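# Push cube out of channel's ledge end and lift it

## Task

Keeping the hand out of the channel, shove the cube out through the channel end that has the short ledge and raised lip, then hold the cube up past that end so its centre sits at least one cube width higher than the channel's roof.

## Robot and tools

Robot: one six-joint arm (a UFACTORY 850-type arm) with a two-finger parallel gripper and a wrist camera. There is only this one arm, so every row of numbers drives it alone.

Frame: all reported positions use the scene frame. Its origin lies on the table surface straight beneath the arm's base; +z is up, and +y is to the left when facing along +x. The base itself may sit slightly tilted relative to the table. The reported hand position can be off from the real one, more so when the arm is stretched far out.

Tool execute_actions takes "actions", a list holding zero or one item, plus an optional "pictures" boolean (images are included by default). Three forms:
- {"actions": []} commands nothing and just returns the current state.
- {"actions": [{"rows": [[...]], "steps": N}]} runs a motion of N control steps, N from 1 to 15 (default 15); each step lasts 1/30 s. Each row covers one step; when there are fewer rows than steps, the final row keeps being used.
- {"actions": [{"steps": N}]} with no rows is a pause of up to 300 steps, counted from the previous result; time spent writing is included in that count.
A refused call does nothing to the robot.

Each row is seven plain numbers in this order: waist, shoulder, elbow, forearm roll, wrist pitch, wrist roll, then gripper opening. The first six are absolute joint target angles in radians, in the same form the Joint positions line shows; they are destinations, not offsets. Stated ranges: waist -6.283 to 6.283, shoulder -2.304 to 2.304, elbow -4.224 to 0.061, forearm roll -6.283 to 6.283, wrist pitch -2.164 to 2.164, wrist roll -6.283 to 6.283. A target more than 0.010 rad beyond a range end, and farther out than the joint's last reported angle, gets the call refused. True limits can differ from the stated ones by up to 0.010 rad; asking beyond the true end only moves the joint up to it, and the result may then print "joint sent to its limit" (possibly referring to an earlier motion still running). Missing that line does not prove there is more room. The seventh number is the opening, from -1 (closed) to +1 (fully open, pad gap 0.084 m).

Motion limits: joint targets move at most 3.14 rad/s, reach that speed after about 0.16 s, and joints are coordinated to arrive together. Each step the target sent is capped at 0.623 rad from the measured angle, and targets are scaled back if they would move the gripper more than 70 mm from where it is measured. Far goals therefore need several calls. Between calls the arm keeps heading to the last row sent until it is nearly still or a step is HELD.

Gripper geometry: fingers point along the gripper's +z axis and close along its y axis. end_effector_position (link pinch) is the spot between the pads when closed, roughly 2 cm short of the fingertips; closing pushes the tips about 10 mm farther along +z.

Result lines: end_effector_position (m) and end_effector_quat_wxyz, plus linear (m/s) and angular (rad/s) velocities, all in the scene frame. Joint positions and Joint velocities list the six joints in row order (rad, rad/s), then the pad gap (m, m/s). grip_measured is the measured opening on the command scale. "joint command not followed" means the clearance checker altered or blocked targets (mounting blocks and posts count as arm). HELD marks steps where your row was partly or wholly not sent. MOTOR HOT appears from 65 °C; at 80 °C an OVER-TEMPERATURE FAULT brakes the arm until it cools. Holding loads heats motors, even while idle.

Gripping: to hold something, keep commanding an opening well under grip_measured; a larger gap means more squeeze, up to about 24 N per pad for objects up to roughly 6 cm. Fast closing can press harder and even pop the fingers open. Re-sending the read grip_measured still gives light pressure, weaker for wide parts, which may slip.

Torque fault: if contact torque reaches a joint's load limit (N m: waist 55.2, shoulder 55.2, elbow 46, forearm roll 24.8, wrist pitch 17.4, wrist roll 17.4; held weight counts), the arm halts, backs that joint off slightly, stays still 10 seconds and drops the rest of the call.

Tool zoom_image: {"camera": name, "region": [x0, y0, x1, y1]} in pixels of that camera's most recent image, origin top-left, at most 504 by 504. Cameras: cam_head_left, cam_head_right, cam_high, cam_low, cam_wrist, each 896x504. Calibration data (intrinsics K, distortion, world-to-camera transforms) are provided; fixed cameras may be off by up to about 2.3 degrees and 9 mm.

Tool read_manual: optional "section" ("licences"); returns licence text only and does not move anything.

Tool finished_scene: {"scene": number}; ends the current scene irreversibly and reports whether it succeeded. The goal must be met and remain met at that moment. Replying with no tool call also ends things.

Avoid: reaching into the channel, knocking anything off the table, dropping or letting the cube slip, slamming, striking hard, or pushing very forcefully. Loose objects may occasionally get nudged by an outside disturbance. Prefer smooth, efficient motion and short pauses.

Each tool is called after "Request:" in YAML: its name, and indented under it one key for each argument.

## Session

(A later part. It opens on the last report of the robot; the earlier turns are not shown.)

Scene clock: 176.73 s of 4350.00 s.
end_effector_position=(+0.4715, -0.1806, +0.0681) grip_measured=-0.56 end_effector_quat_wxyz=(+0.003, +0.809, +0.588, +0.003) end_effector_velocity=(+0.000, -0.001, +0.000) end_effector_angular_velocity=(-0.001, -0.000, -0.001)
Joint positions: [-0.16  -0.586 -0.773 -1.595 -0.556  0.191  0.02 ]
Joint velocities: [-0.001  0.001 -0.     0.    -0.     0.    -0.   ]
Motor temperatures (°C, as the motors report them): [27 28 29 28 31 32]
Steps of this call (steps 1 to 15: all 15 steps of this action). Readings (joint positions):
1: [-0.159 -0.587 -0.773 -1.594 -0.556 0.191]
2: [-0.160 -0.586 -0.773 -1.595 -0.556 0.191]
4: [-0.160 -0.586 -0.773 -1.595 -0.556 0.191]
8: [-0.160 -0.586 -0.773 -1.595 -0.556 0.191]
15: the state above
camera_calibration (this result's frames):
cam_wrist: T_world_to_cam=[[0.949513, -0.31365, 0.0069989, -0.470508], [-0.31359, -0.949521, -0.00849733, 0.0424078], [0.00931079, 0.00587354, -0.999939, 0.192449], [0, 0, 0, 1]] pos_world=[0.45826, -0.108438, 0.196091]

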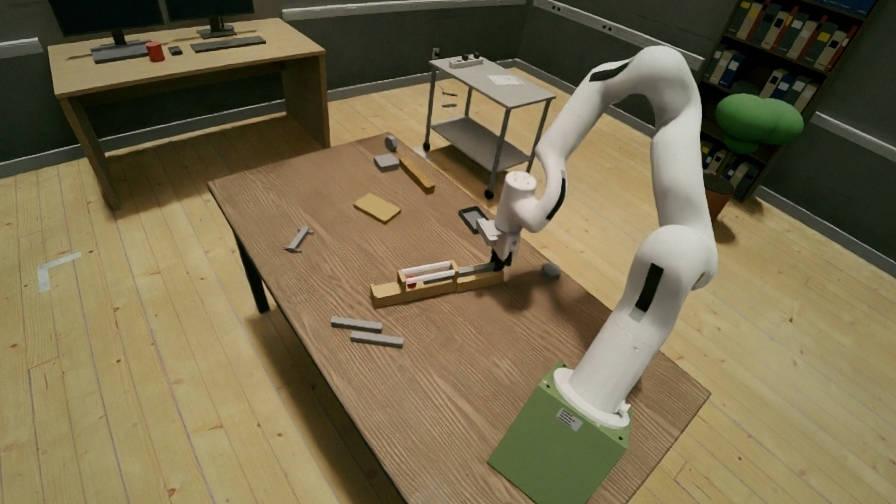

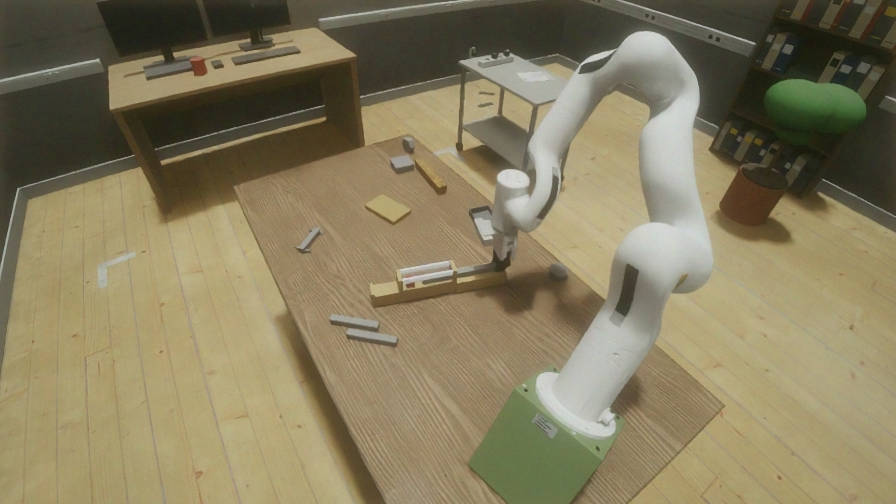

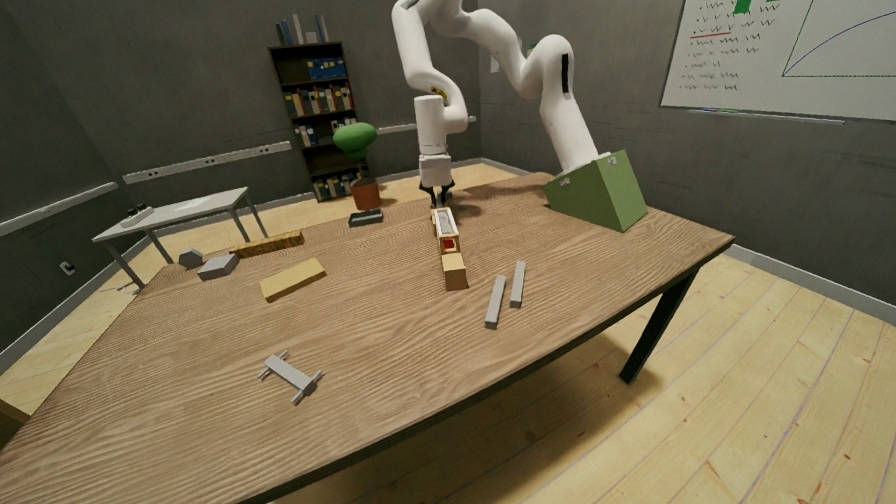

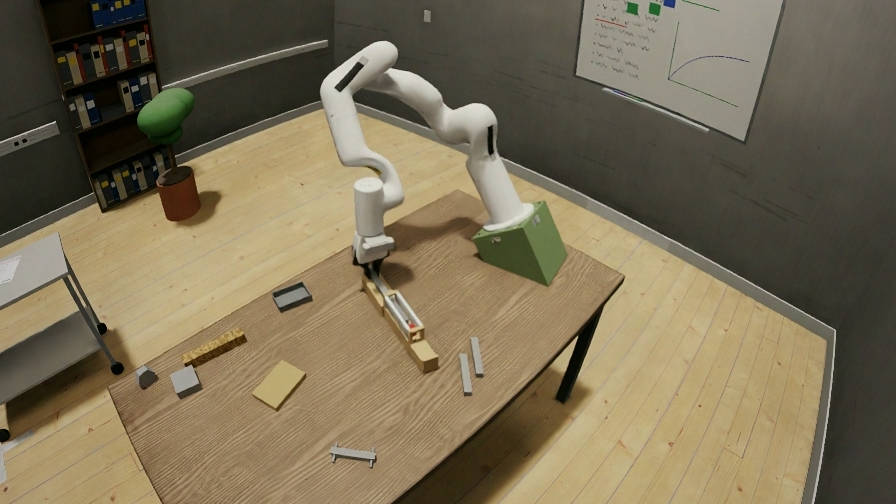

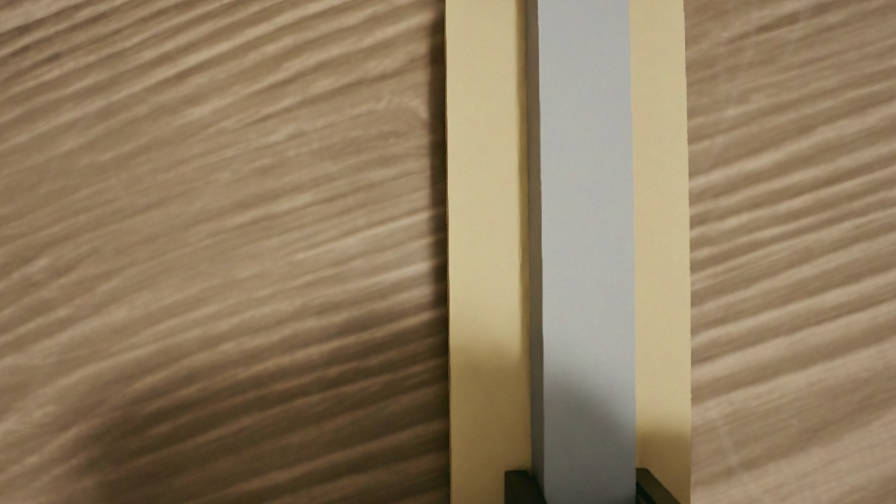

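Request:
execute_actions:
  actions:
    - {"rows":[[-0.1487,-0.5958,-0.7785,-1.5888,-0.5585,0.1975,-1],[-0.1487,-0.5958,-0.7785,-1.5888,-0.5585,0.1975,-1],[-0.137,-0.6056,-0.7845,-1.583,-0.5605,0.204,-1],[-0.137,-0.6056,-0.7845,-1.583,-0.5605,0.204,-1],[-0.1255,-0.6155,-0.791,-1.577,-0.5626,0.2105,-1],[-0.1255,-0.6155,-0.791,-1.577,-0.5626,0.2105,-1],[-0.114,-0.6254,-0.7975,-1.571,-0.5646,0.217,-1],[-0.114,-0.6254,-0.7975,-1.571,-0.5646,0.217,-1],[-0.1024,-0.6352,-0.804,-1.565,-0.5667,0.2235,-1],[-0.1024,-0.6352,-0.804,-1.565,-0.5667,0.2235,-1],[-0.0908,-0.645,-0.8107,-1.559,-0.5687,0.230,-1],[-0.0908,-0.645,-0.8107,-1.559,-0.5687,0.230,-1],[-0.0792,-0.655,-0.8172,-1.5533,-0.5708,0.2365,-1],[-0.0792,-0.655,-0.8172,-1.5533,-0.5708,0.2365,-1],[-0.0676,-0.6648,-0.8238,-1.5474,-0.5728,0.243,-1]],"steps":15}
  pictures: false

Request:
execute_actions:
  actions:
    - {"rows":[[-0.057,-0.675,-0.832,-1.54,-0.5743,0.247,-1],[-0.057,-0.675,-0.832,-1.54,-0.5743,0.247,-1],[-0.046,-0.6854,-0.840,-1.532,-0.5758,0.2505,-1],[-0.046,-0.6854,-0.840,-1.532,-0.5758,0.2505,-1],[-0.0355,-0.6957,-0.8485,-1.524,-0.5772,0.254,-1],[-0.0355,-0.6957,-0.8485,-1.524,-0.5772,0.254,-1],[-0.025,-0.706,-0.857,-1.5165,-0.5787,0.2575,-1],[-0.025,-0.706,-0.857,-1.5165,-0.5787,0.2575,-1],[-0.0145,-0.7163,-0.8657,-1.509,-0.5802,0.2605,-1],[-0.0145,-0.7163,-0.8657,-1.509,-0.5802,0.2605,-1],[-0.004,-0.7266,-0.8745,-1.501,-0.5817,0.2635,-1],[-0.004,-0.7266,-0.8745,-1.501,-0.5817,0.2635,-1],[0.0065,-0.737,-0.883,-1.493,-0.583,0.2665,-1],[0.0065,-0.737,-0.883,-1.493,-0.583,0.2665,-1],[0.017,-0.7472,-0.892,-1.485,-0.5846,0.2695,-1]],"steps":15}
  pictures: false

Request:
execute_actions:
  actions:
    - {"steps":15}

Request:
zoom_image:
  camera: "cam_head_left"
  region: [350,230,530,320]

Scene clock: 191.63 s of 4350.00 s.
end_effector_position=(+0.4819, -0.1473, +0.0681) grip_measured=-0.56 end_effector_quat_wxyz=(+0.002, +0.809, +0.588, +0.002) end_effector_velocity=(+0.023, +0.089, -0.000) end_effector_angular_velocity=(+0.000, +0.002, +0.003)
Joint positions: [-0.095 -0.641 -0.808 -1.561 -0.568  0.227  0.02 ]
Joint velocities: [ 0.168 -0.145 -0.091  0.085 -0.027  0.094 -0.   ]
Motor temperatures (°C, as the motors report them): [27 28 29 28 31 32]
Steps of this call (steps 1 to 15: the robot went on to your last target; steps 16 to 90: nothing new was sent; then 11.40 s passed at rest; steps 91 to 105: all 15 steps of this action). Readings (joint positions):
91: [-0.160 -0.586 -0.773 -1.595 -0.556 0.191]
92: [-0.159 -0.587 -0.773 -1.594 -0.558 0.192]
94: [-0.154 -0.592 -0.776 -1.591 -0.559 0.195]
98: [-0.135 -0.608 -0.786 -1.582 -0.562 0.205]
105: the state above

Scene clock: 192.13 s of 4350.00 s.
end_effector_position=(+0.4970, -0.0999, +0.0681) grip_measured=-0.56 end_effector_quat_wxyz=(+0.002, +0.809, +0.588, +0.002) end_effector_velocity=(+0.026, +0.088, +0.000) end_effector_angular_velocity=(+0.000, +0.002, +0.002)
Joint positions: [-0.008 -0.722 -0.871 -1.504 -0.581  0.262  0.02 ]
Joint velocities: [ 0.155 -0.15  -0.125  0.115 -0.021  0.045  0.   ]
Motor temperatures (°C, as the motors report them): [27 28 29 28 31 32]
Steps of this call (steps 1 to 15: all 15 steps of this action). Readings (joint positions):
1: [-0.090 -0.646 -0.811 -1.558 -0.569 0.231]
2: [-0.083 -0.652 -0.815 -1.555 -0.570 0.234]
4: [-0.070 -0.664 -0.824 -1.547 -0.572 0.241]
8: [-0.046 -0.686 -0.841 -1.531 -0.576 0.250]
15: the state above

Scene clock: 192.63 s of 4350.00 s.
end_effector_position=(+0.5013, -0.0857, +0.0682) grip_measured=-0.56 end_effector_quat_wxyz=(+0.002, +0.809, +0.587, +0.002) end_effector_velocity=(-0.000, +0.001, -0.000) end_effector_angular_velocity=(-0.000, +0.001, -0.001)
Joint positions: [ 0.017 -0.747 -0.892 -1.485 -0.585  0.269  0.02 ]
Joint velocities: [ 0.002 -0.002 -0.001  0.002 -0.     0.002 -0.   ]
Motor temperatures (°C, as the motors report them): [27 28 29 28 31 32]
Steps of this call (steps 1 to 15: the robot went on to your last target). Readings (joint positions):
1: [-0.003 -0.728 -0.875 -1.500 -0.582 0.264]
2: [0.002 -0.733 -0.880 -1.496 -0.582 0.265]
4: [0.010 -0.740 -0.886 -1.491 -0.583 0.267]
8: [0.015 -0.746 -0.890 -1.486 -0.584 0.269]
15: the state above
camera_calibration (this result's frames):
cam_wrist: T_world_to_cam=[[0.949241, -0.314486, 0.00637059, -0.468871], [-0.314434, -0.949246, -0.00790628, 0.142305], [0.00853367, 0.00550184, -0.999948, 0.191996], [0, 0, 0, 1]] pos_world=[0.488179, -0.0134275, 0.196098]

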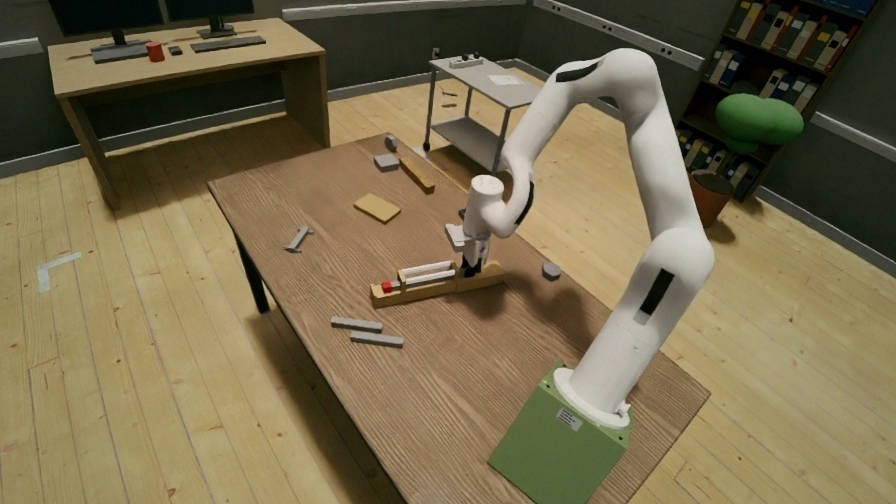

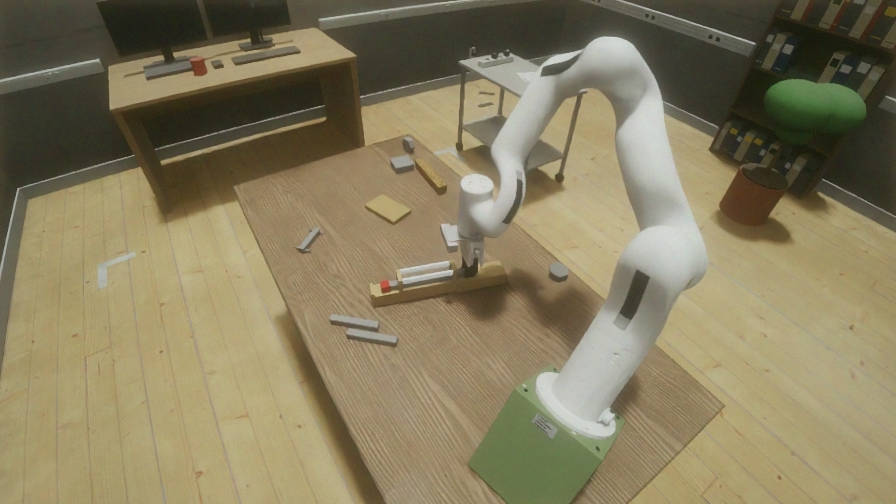

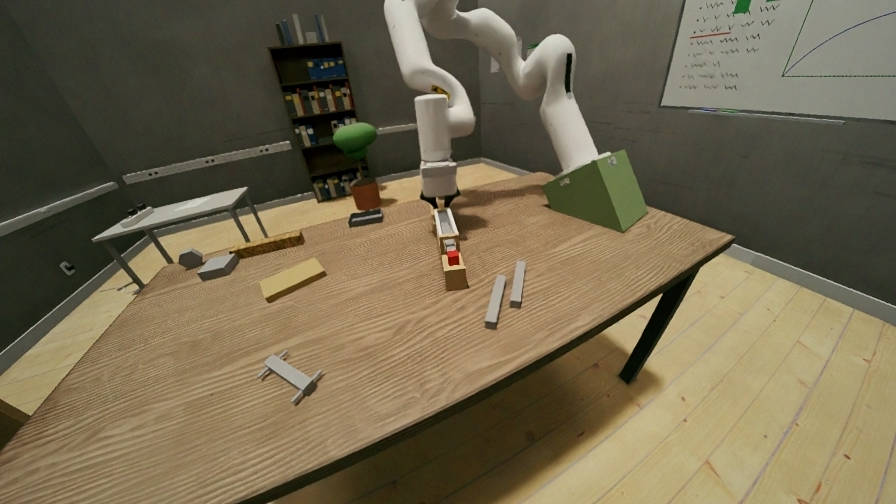

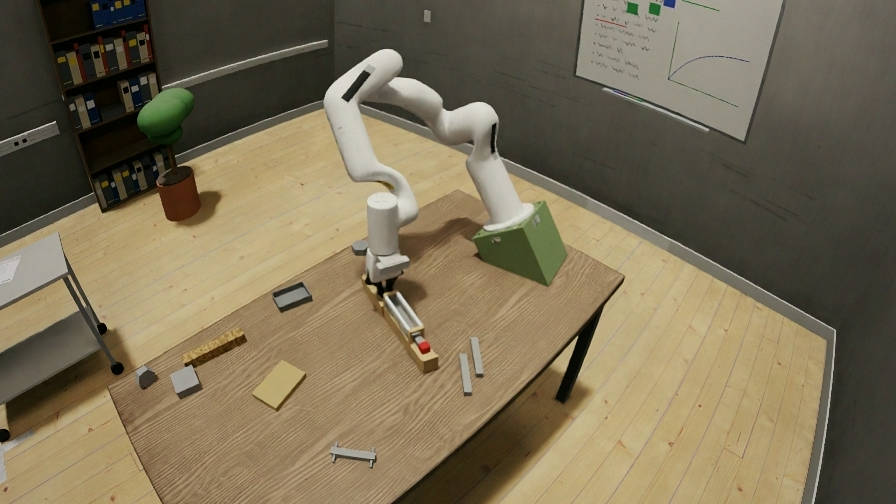

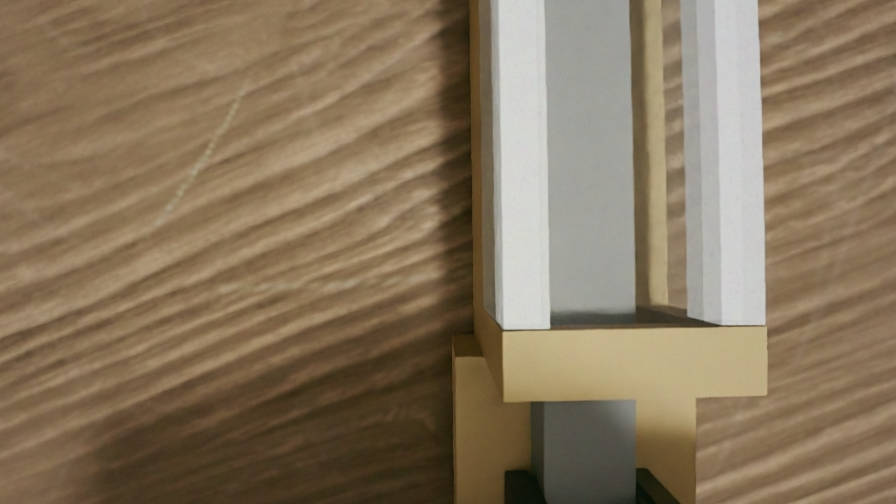

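Region (350, 230, 530, 320) of cam_head_left's 896x504 image, scaled by 2.800, with more detail than that image has.

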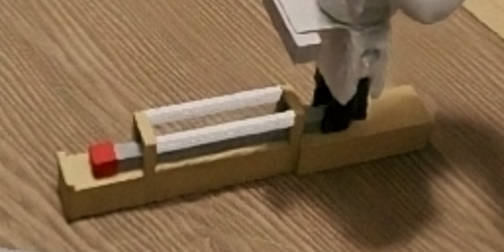

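Request:
execute_actions:
  actions:
    - {"rows":[[-0.004,-0.7266,-0.8745,-1.501,-0.5817,0.2635,-1],[-0.004,-0.7266,-0.8745,-1.501,-0.5817,0.2635,-1],[-0.004,-0.7266,-0.8745,-1.501,-0.5817,0.2635,-1],[-0.004,-0.7266,-0.8745,-1.501,-0.5817,0.2635,-1],[-0.004,-0.7266,-0.8745,-1.501,-0.5817,0.2635,-1],[-0.004,-0.7266,-0.8745,-1.501,-0.5817,0.2635,-1],[-0.004,-0.7266,-0.8745,-1.501,-0.5817,0.2635,-1],[-0.004,-0.7266,-0.8745,-1.501,-0.5817,0.2635,0.2]],"steps":15}
  pictures: false

Request:
execute_actions:
  actions:
    - {"rows":[[0.08,-0.57,-0.826,-1.26,-0.61,0.07,0.2]],"steps":15}
  pictures: false

Request:
execute_actions:
  actions:
    - {"rows":[[0.26,-0.81,-1.09,-1.09,-0.67,0.07,0.2]],"steps":15}
  pictures: false

Request:
execute_actions:
  actions:
    - {"rows":[[0.4116,-1.0857,-1.3998,-0.9385,-0.7274,0.066,0.2]],"steps":15}
  pictures: false

Request:
execute_actions:
  actions:
    - {"steps":15}

Scene clock: 213.30 s of 4350.00 s.
end_effector_position=(+0.4978, -0.0974, +0.0682) grip_measured=+0.14 end_effector_quat_wxyz=(+0.003, +0.809, +0.588, +0.002) end_effector_velocity=(-0.001, -0.001, -0.001) end_effector_angular_velocity=(+0.000, +0.001, +0.001)
Joint positions: [-0.004 -0.727 -0.875 -1.501 -0.582  0.264  0.05 ]
Joint velocities: [-0.002  0.001  0.002 -0.002  0.001 -0.001  0.03 ]
Motor temperatures (°C, as the motors report them): [27 28 29 28 31 32]
Steps of this call (steps 1 to 15: the robot went on to your last target; steps 16 to 90: nothing new was sent; then 17.17 s passed at rest; steps 91 to 105: all 15 steps of this action). Readings (joint positions):
91: [0.017 -0.747 -0.892 -1.485 -0.585 0.269]
92: [0.015 -0.745 -0.890 -1.487 -0.584 0.269]
94: [0.007 -0.737 -0.883 -1.493 -0.583 0.267]
98: [-0.002 -0.729 -0.877 -1.499 -0.582 0.264]
105: the state above

Scene clock: 213.80 s of 4350.00 s.
end_effector_position=(+0.4946, -0.0970, +0.1407) grip_measured=+0.19 end_effector_quat_wxyz=(-0.002, +0.808, +0.590, +0.004) end_effector_velocity=(-0.001, -0.000, +0.008) end_effector_angular_velocity=(+0.003, +0.001, +0.003)
Joint positions: [ 0.079 -0.572 -0.826 -1.263 -0.61   0.072  0.052]
Joint velocities: [ 0.008  0.017  0.005  0.027 -0.004 -0.025  0.   ]
Motor temperatures (°C, as the motors report them): [27 28 29 28 31 32]
Steps of this call (steps 1 to 15: all 15 steps of this action). Readings (joint positions):
1: [-0.004 -0.727 -0.875 -1.501 -0.582 0.263]
2: [-0.002 -0.724 -0.873 -1.495 -0.583 0.258]
4: [0.017 -0.691 -0.862 -1.443 -0.590 0.216]
8: [0.066 -0.598 -0.836 -1.305 -0.605 0.108]
15: the state above

Scene clock: 214.30 s of 4350.00 s.
end_effector_position=(+0.5480, +0.0172, +0.1484) grip_measured=+0.19 end_effector_quat_wxyz=(+0.002, +0.807, +0.590, +0.003) end_effector_velocity=(+0.018, +0.049, +0.003) end_effector_angular_velocity=(-0.009, +0.004, -0.012)
Joint positions: [ 0.254 -0.801 -1.08  -1.097 -0.667  0.07   0.052]
Joint velocities: [ 0.067 -0.098 -0.115  0.075 -0.033 -0.    -0.   ]
Motor temperatures (°C, as the motors report them): [27 28 29 28 31 32]
Steps of this call (steps 1 to 15: all 15 steps of this action). Readings (joint positions):
1: [0.079 -0.572 -0.826 -1.262 -0.610 0.071]
2: [0.082 -0.576 -0.831 -1.258 -0.612 0.071]
4: [0.111 -0.615 -0.875 -1.230 -0.622 0.071]
8: [0.183 -0.708 -0.978 -1.163 -0.644 0.070]
15: the state above

Scene clock: 214.80 s of 4350.00 s.
end_effector_position=(+0.5772, +0.1506, +0.1400) grip_measured=+0.19 end_effector_quat_wxyz=(+0.003, +0.809, +0.588, +0.002) end_effector_velocity=(+0.012, +0.078, -0.005) end_effector_angular_velocity=(-0.001, -0.001, -0.019)
Joint positions: [ 0.404 -1.072 -1.383 -0.946 -0.724  0.066  0.052]
Joint velocities: [ 0.081 -0.159 -0.193  0.092 -0.041 -0.001  0.   ]
Motor temperatures (°C, as the motors report them): [27 28 29 28 31 32]
Steps of this call (steps 1 to 15: all 15 steps of this action). Readings (joint positions):
1: [0.255 -0.804 -1.083 -1.094 -0.668 0.070]
2: [0.259 -0.810 -1.091 -1.090 -0.671 0.070]
4: [0.281 -0.851 -1.138 -1.067 -0.680 0.069]
8: [0.338 -0.952 -1.250 -1.012 -0.699 0.068]
15: the state above

Scene clock: 215.30 s of 4350.00 s.
end_effector_position=(+0.5780, +0.1574, +0.1396) grip_measured=+0.19 end_effector_quat_wxyz=(+0.003, +0.809, +0.588, +0.002) end_effector_velocity=(+0.000, +0.001, +0.000) end_effector_angular_velocity=(+0.001, -0.001, -0.000)
Joint positions: [ 0.411 -1.086 -1.4   -0.939 -0.727  0.066  0.052]
Joint velocities: [ 0.001 -0.001 -0.002 -0.     0.     0.001  0.   ]
Motor temperatures (°C, as the motors report them): [27 28 29 28 31 32]
Steps of this call (steps 1 to 15: the robot went on to your last target). Readings (joint positions):
1: [0.407 -1.076 -1.388 -0.944 -0.725 0.066]
2: [0.408 -1.079 -1.392 -0.942 -0.726 0.066]
4: [0.409 -1.082 -1.396 -0.940 -0.727 0.066]
8: [0.411 -1.085 -1.399 -0.939 -0.727 0.066]
15: the state above
camera_calibration (this result's frames):
cam_wrist: T_world_to_cam=[[0.949542, -0.313557, 0.00720805, -0.466222], [-0.313502, -0.949555, -0.00783367, 0.397199], [0.00930074, 0.00517866, -0.999943, 0.260993], [0, 0, 0, 1]] pos_world=[0.564793, 0.229624, 0.267451]

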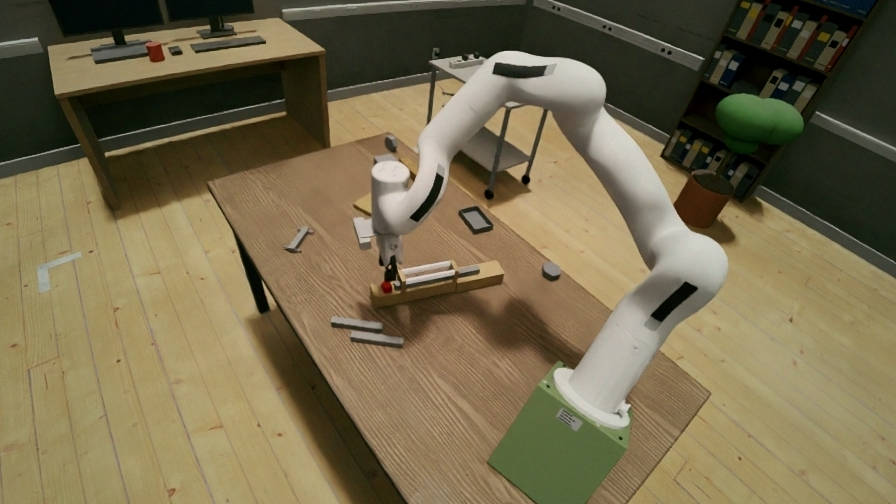

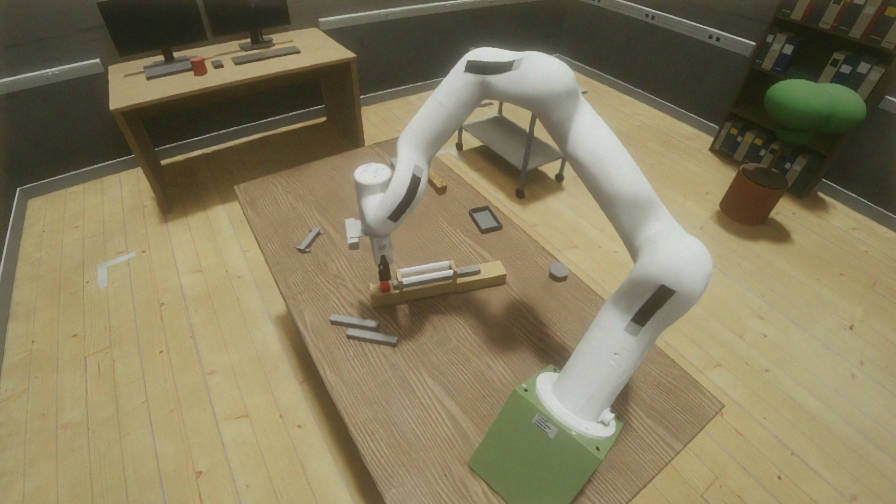

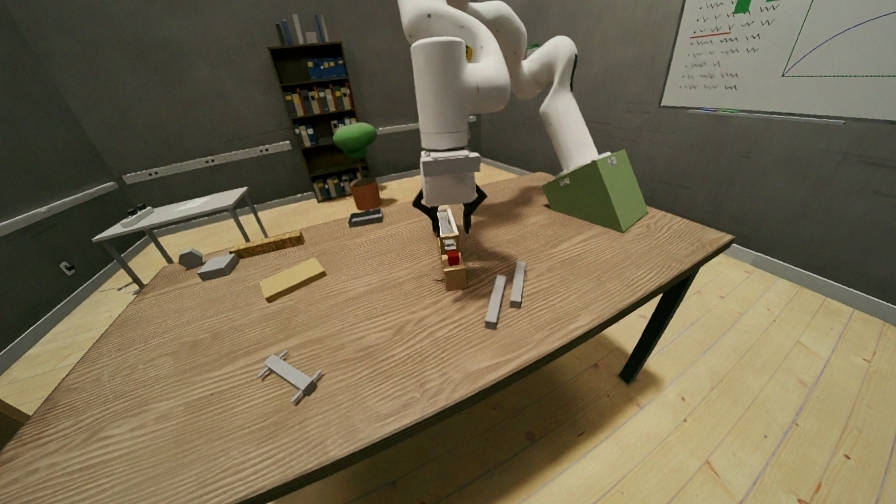

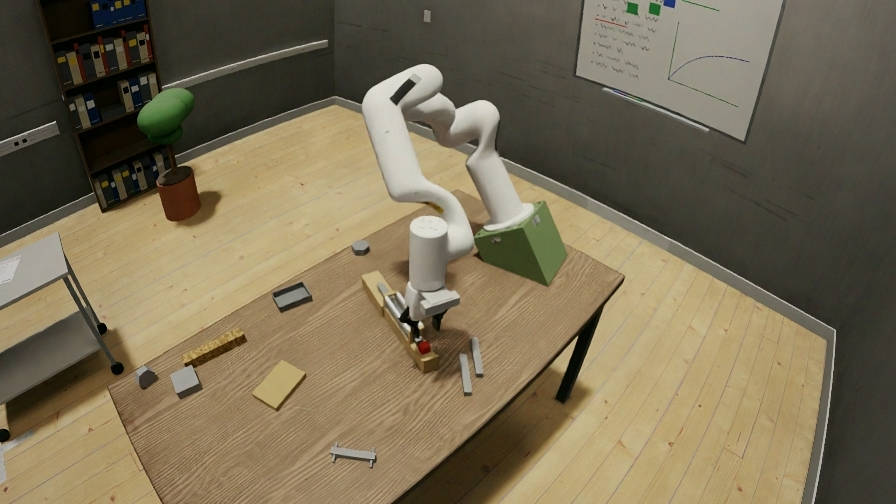

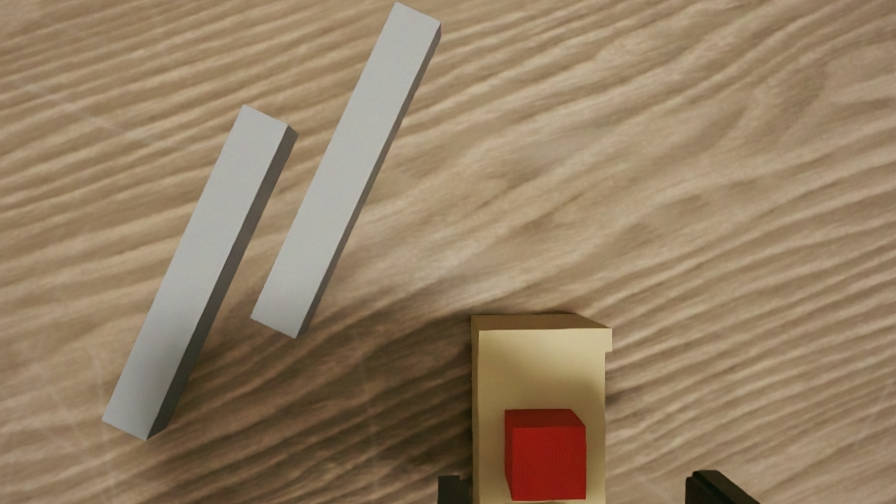

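Aligned.

Request:
execute_actions:
  actions:
    - {"rows":[[0.35,-1.1967,-1.4379,-1.0596,-0.6736,0.147,0.2]],"steps":15}
  pictures: false

Request:
execute_actions:
  actions:
    - {"rows":[[0.35,-1.1967,-1.4379,-1.0596,-0.6736,0.147,-0.2],[0.35,-1.1967,-1.4379,-1.0596,-0.6736,0.147,-0.2],[0.35,-1.1967,-1.4379,-1.0596,-0.6736,0.147,-0.2],[0.35,-1.1967,-1.4379,-1.0596,-0.6736,0.147,-0.2],[0.35,-1.1967,-1.4379,-1.0596,-0.6736,0.147,-0.75]],"steps":15}
  pictures: false

Request:
execute_actions:
  actions:
    - {"rows":[[0.42,-1.07,-1.395,-0.921,-0.735,0.055,-0.75]],"steps":15}
  pictures: false

Request:
execute_actions:
  actions:
    - {"steps":15}

Scene clock: 223.30 s of 4350.00 s.
end_effector_position=(+0.5788, +0.1576, +0.0705) grip_measured=+0.19 end_effector_quat_wxyz=(+0.003, +0.809, +0.588, +0.003) end_effector_velocity=(-0.002, +0.000, -0.008) end_effector_angular_velocity=(-0.000, +0.003, +0.001)
Joint positions: [ 0.351 -1.195 -1.438 -1.058 -0.674  0.146  0.052]
Joint velocities: [-0.006 -0.012 -0.002 -0.012  0.006  0.008  0.   ]
Motor temperatures (°C, as the motors report them): [27 28 29 28 31 32]
Steps of this call (steps 1 to 15: the robot went on to your last target; steps 16 to 90: nothing new was sent; then 4.50 s passed at rest; steps 91 to 105: all 15 steps of this action). Readings (joint positions):
91: [0.412 -1.086 -1.400 -0.939 -0.727 0.066]
92: [0.410 -1.090 -1.402 -0.944 -0.725 0.070]
94: [0.391 -1.125 -1.416 -0.983 -0.707 0.096]
98: [0.357 -1.184 -1.430 -1.043 -0.681 0.135]
105: the state above

Scene clock: 223.80 s of 4350.00 s.
end_effector_position=(+0.5787, +0.1575, +0.0696) grip_measured=-0.46 end_effector_quat_wxyz=(+0.003, +0.809, +0.588, +0.002) end_effector_velocity=(-0.001, -0.000, +0.000) end_effector_angular_velocity=(-0.000, +0.001, +0.003)
Joint positions: [ 0.35  -1.197 -1.438 -1.06  -0.674  0.147  0.024]
Joint velocities: [ 0.     0.001  0.002 -0.     0.    -0.002  0.   ]
Motor temperatures (°C, as the motors report them): [27 28 29 28 31 32]
Steps of this call (steps 1 to 15: all 15 steps of this action). Readings (joint positions):
1: [0.351 -1.196 -1.438 -1.059 -0.674 0.146]
2: [0.351 -1.196 -1.438 -1.059 -0.674 0.147]
4: [0.350 -1.196 -1.438 -1.059 -0.674 0.147]
8: [0.350 -1.196 -1.438 -1.059 -0.674 0.147]
15: the state above

Scene clock: 224.30 s of 4350.00 s.
end_effector_position=(+0.5772, +0.1573, +0.1480) grip_measured=-0.46 end_effector_quat_wxyz=(+0.002, +0.809, +0.588, +0.002) end_effector_velocity=(-0.002, -0.000, +0.009) end_effector_angular_velocity=(+0.000, +0.003, +0.002)
Joint positions: [ 0.419 -1.072 -1.395 -0.923 -0.734  0.056  0.024]
Joint velocities: [ 0.009  0.016  0.007  0.018 -0.008 -0.012 -0.   ]
Motor temperatures (°C, as the motors report them): [27 28 29 28 31 32]
Steps of this call (steps 1 to 15: all 15 steps of this action). Readings (joint positions):
1: [0.350 -1.196 -1.438 -1.059 -0.674 0.147]
2: [0.352 -1.193 -1.436 -1.055 -0.676 0.144]
4: [0.370 -1.160 -1.422 -1.017 -0.693 0.118]
8: [0.410 -1.090 -1.405 -0.945 -0.724 0.071]
15: the state above

Scene clock: 224.80 s of 4350.00 s.
end_effector_position=(+0.5774, +0.1575, +0.1494) grip_measured=-0.46 end_effector_quat_wxyz=(+0.002, +0.809, +0.588, +0.002) end_effector_velocity=(-0.000, +0.000, +0.000) end_effector_angular_velocity=(+0.000, -0.000, +0.000)
Joint positions: [ 0.42  -1.07  -1.395 -0.921 -0.735  0.055  0.024]
Joint velocities: [ 0.001  0.    -0.     0.     0.    -0.    -0.   ]
Motor temperatures (°C, as the motors report them): [27 28 29 28 31 32]
Steps of this call (steps 1 to 15: the robot went on to your last target). Readings (joint positions):
1: [0.419 -1.072 -1.395 -0.922 -0.735 0.056]
2: [0.419 -1.071 -1.395 -0.922 -0.735 0.056]
4: [0.420 -1.071 -1.395 -0.922 -0.735 0.055]
8: [0.420 -1.070 -1.395 -0.921 -0.735 0.055]
15: the state above
The arm was judged still, so your last target was given up. Only a new action makes it travel on or press farther. Fingers that are still opening or closing keep moving.
camera_calibration (this result's frames):
cam_wrist: T_world_to_cam=[[0.949313, -0.314274, 0.00607296, -0.465247], [-0.314217, -0.94931, -0.00880363, 0.397687], [0.00853187, 0.00644917, -0.999943, 0.271114], [0, 0, 0, 1]] pos_world=[0.564312, 0.229565, 0.277425]

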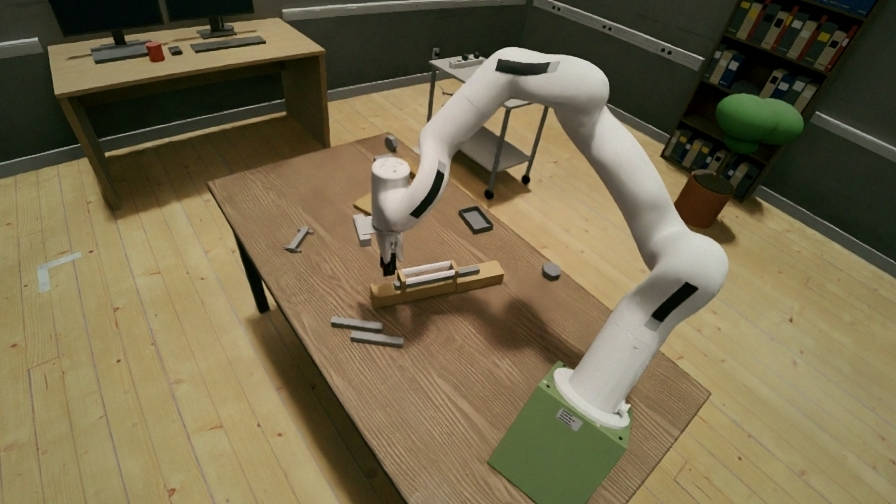

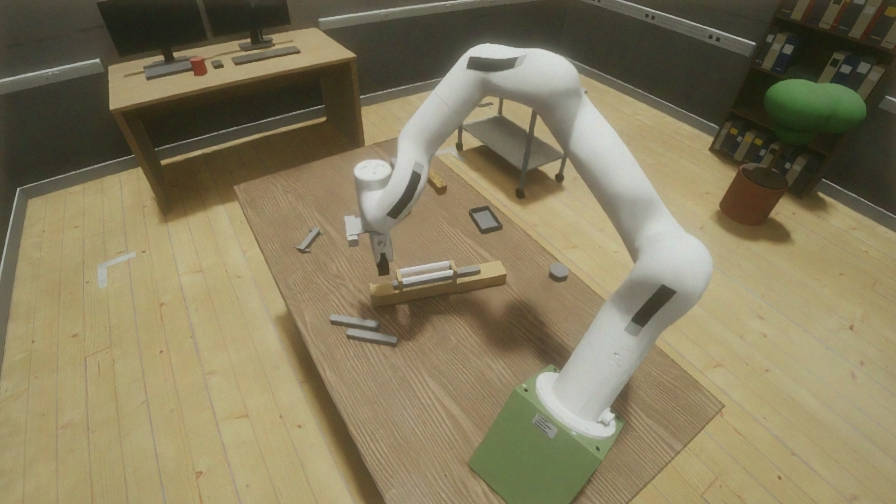

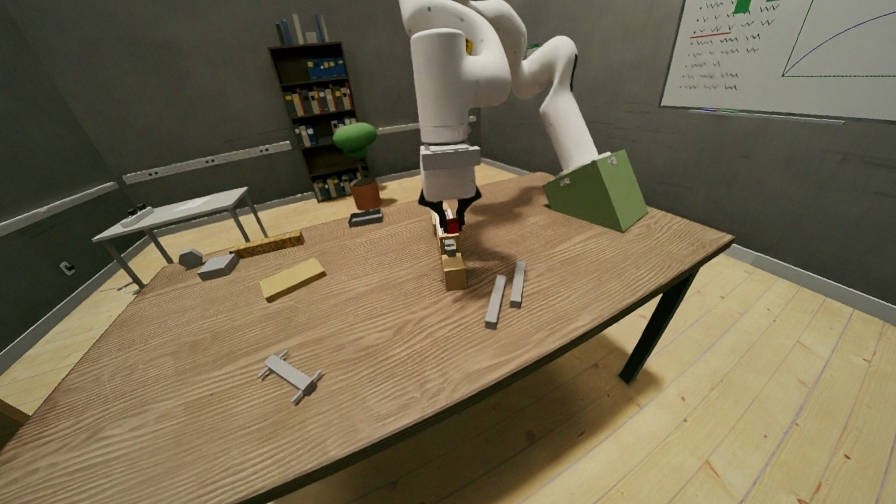

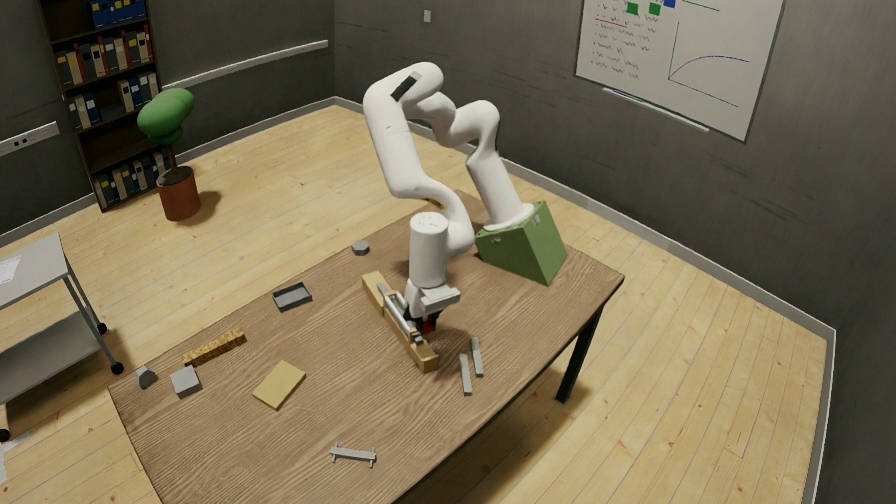

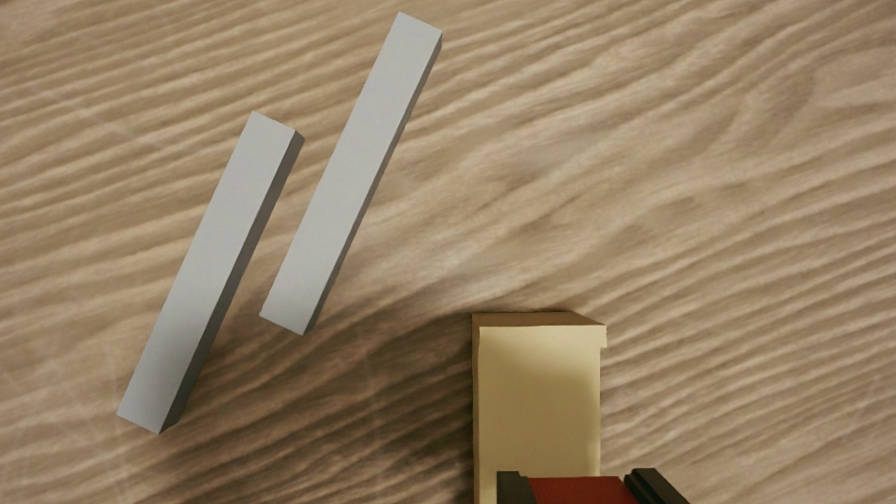

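Request:
finished_scene:
  scene: 2

The scene is finished: the task was done.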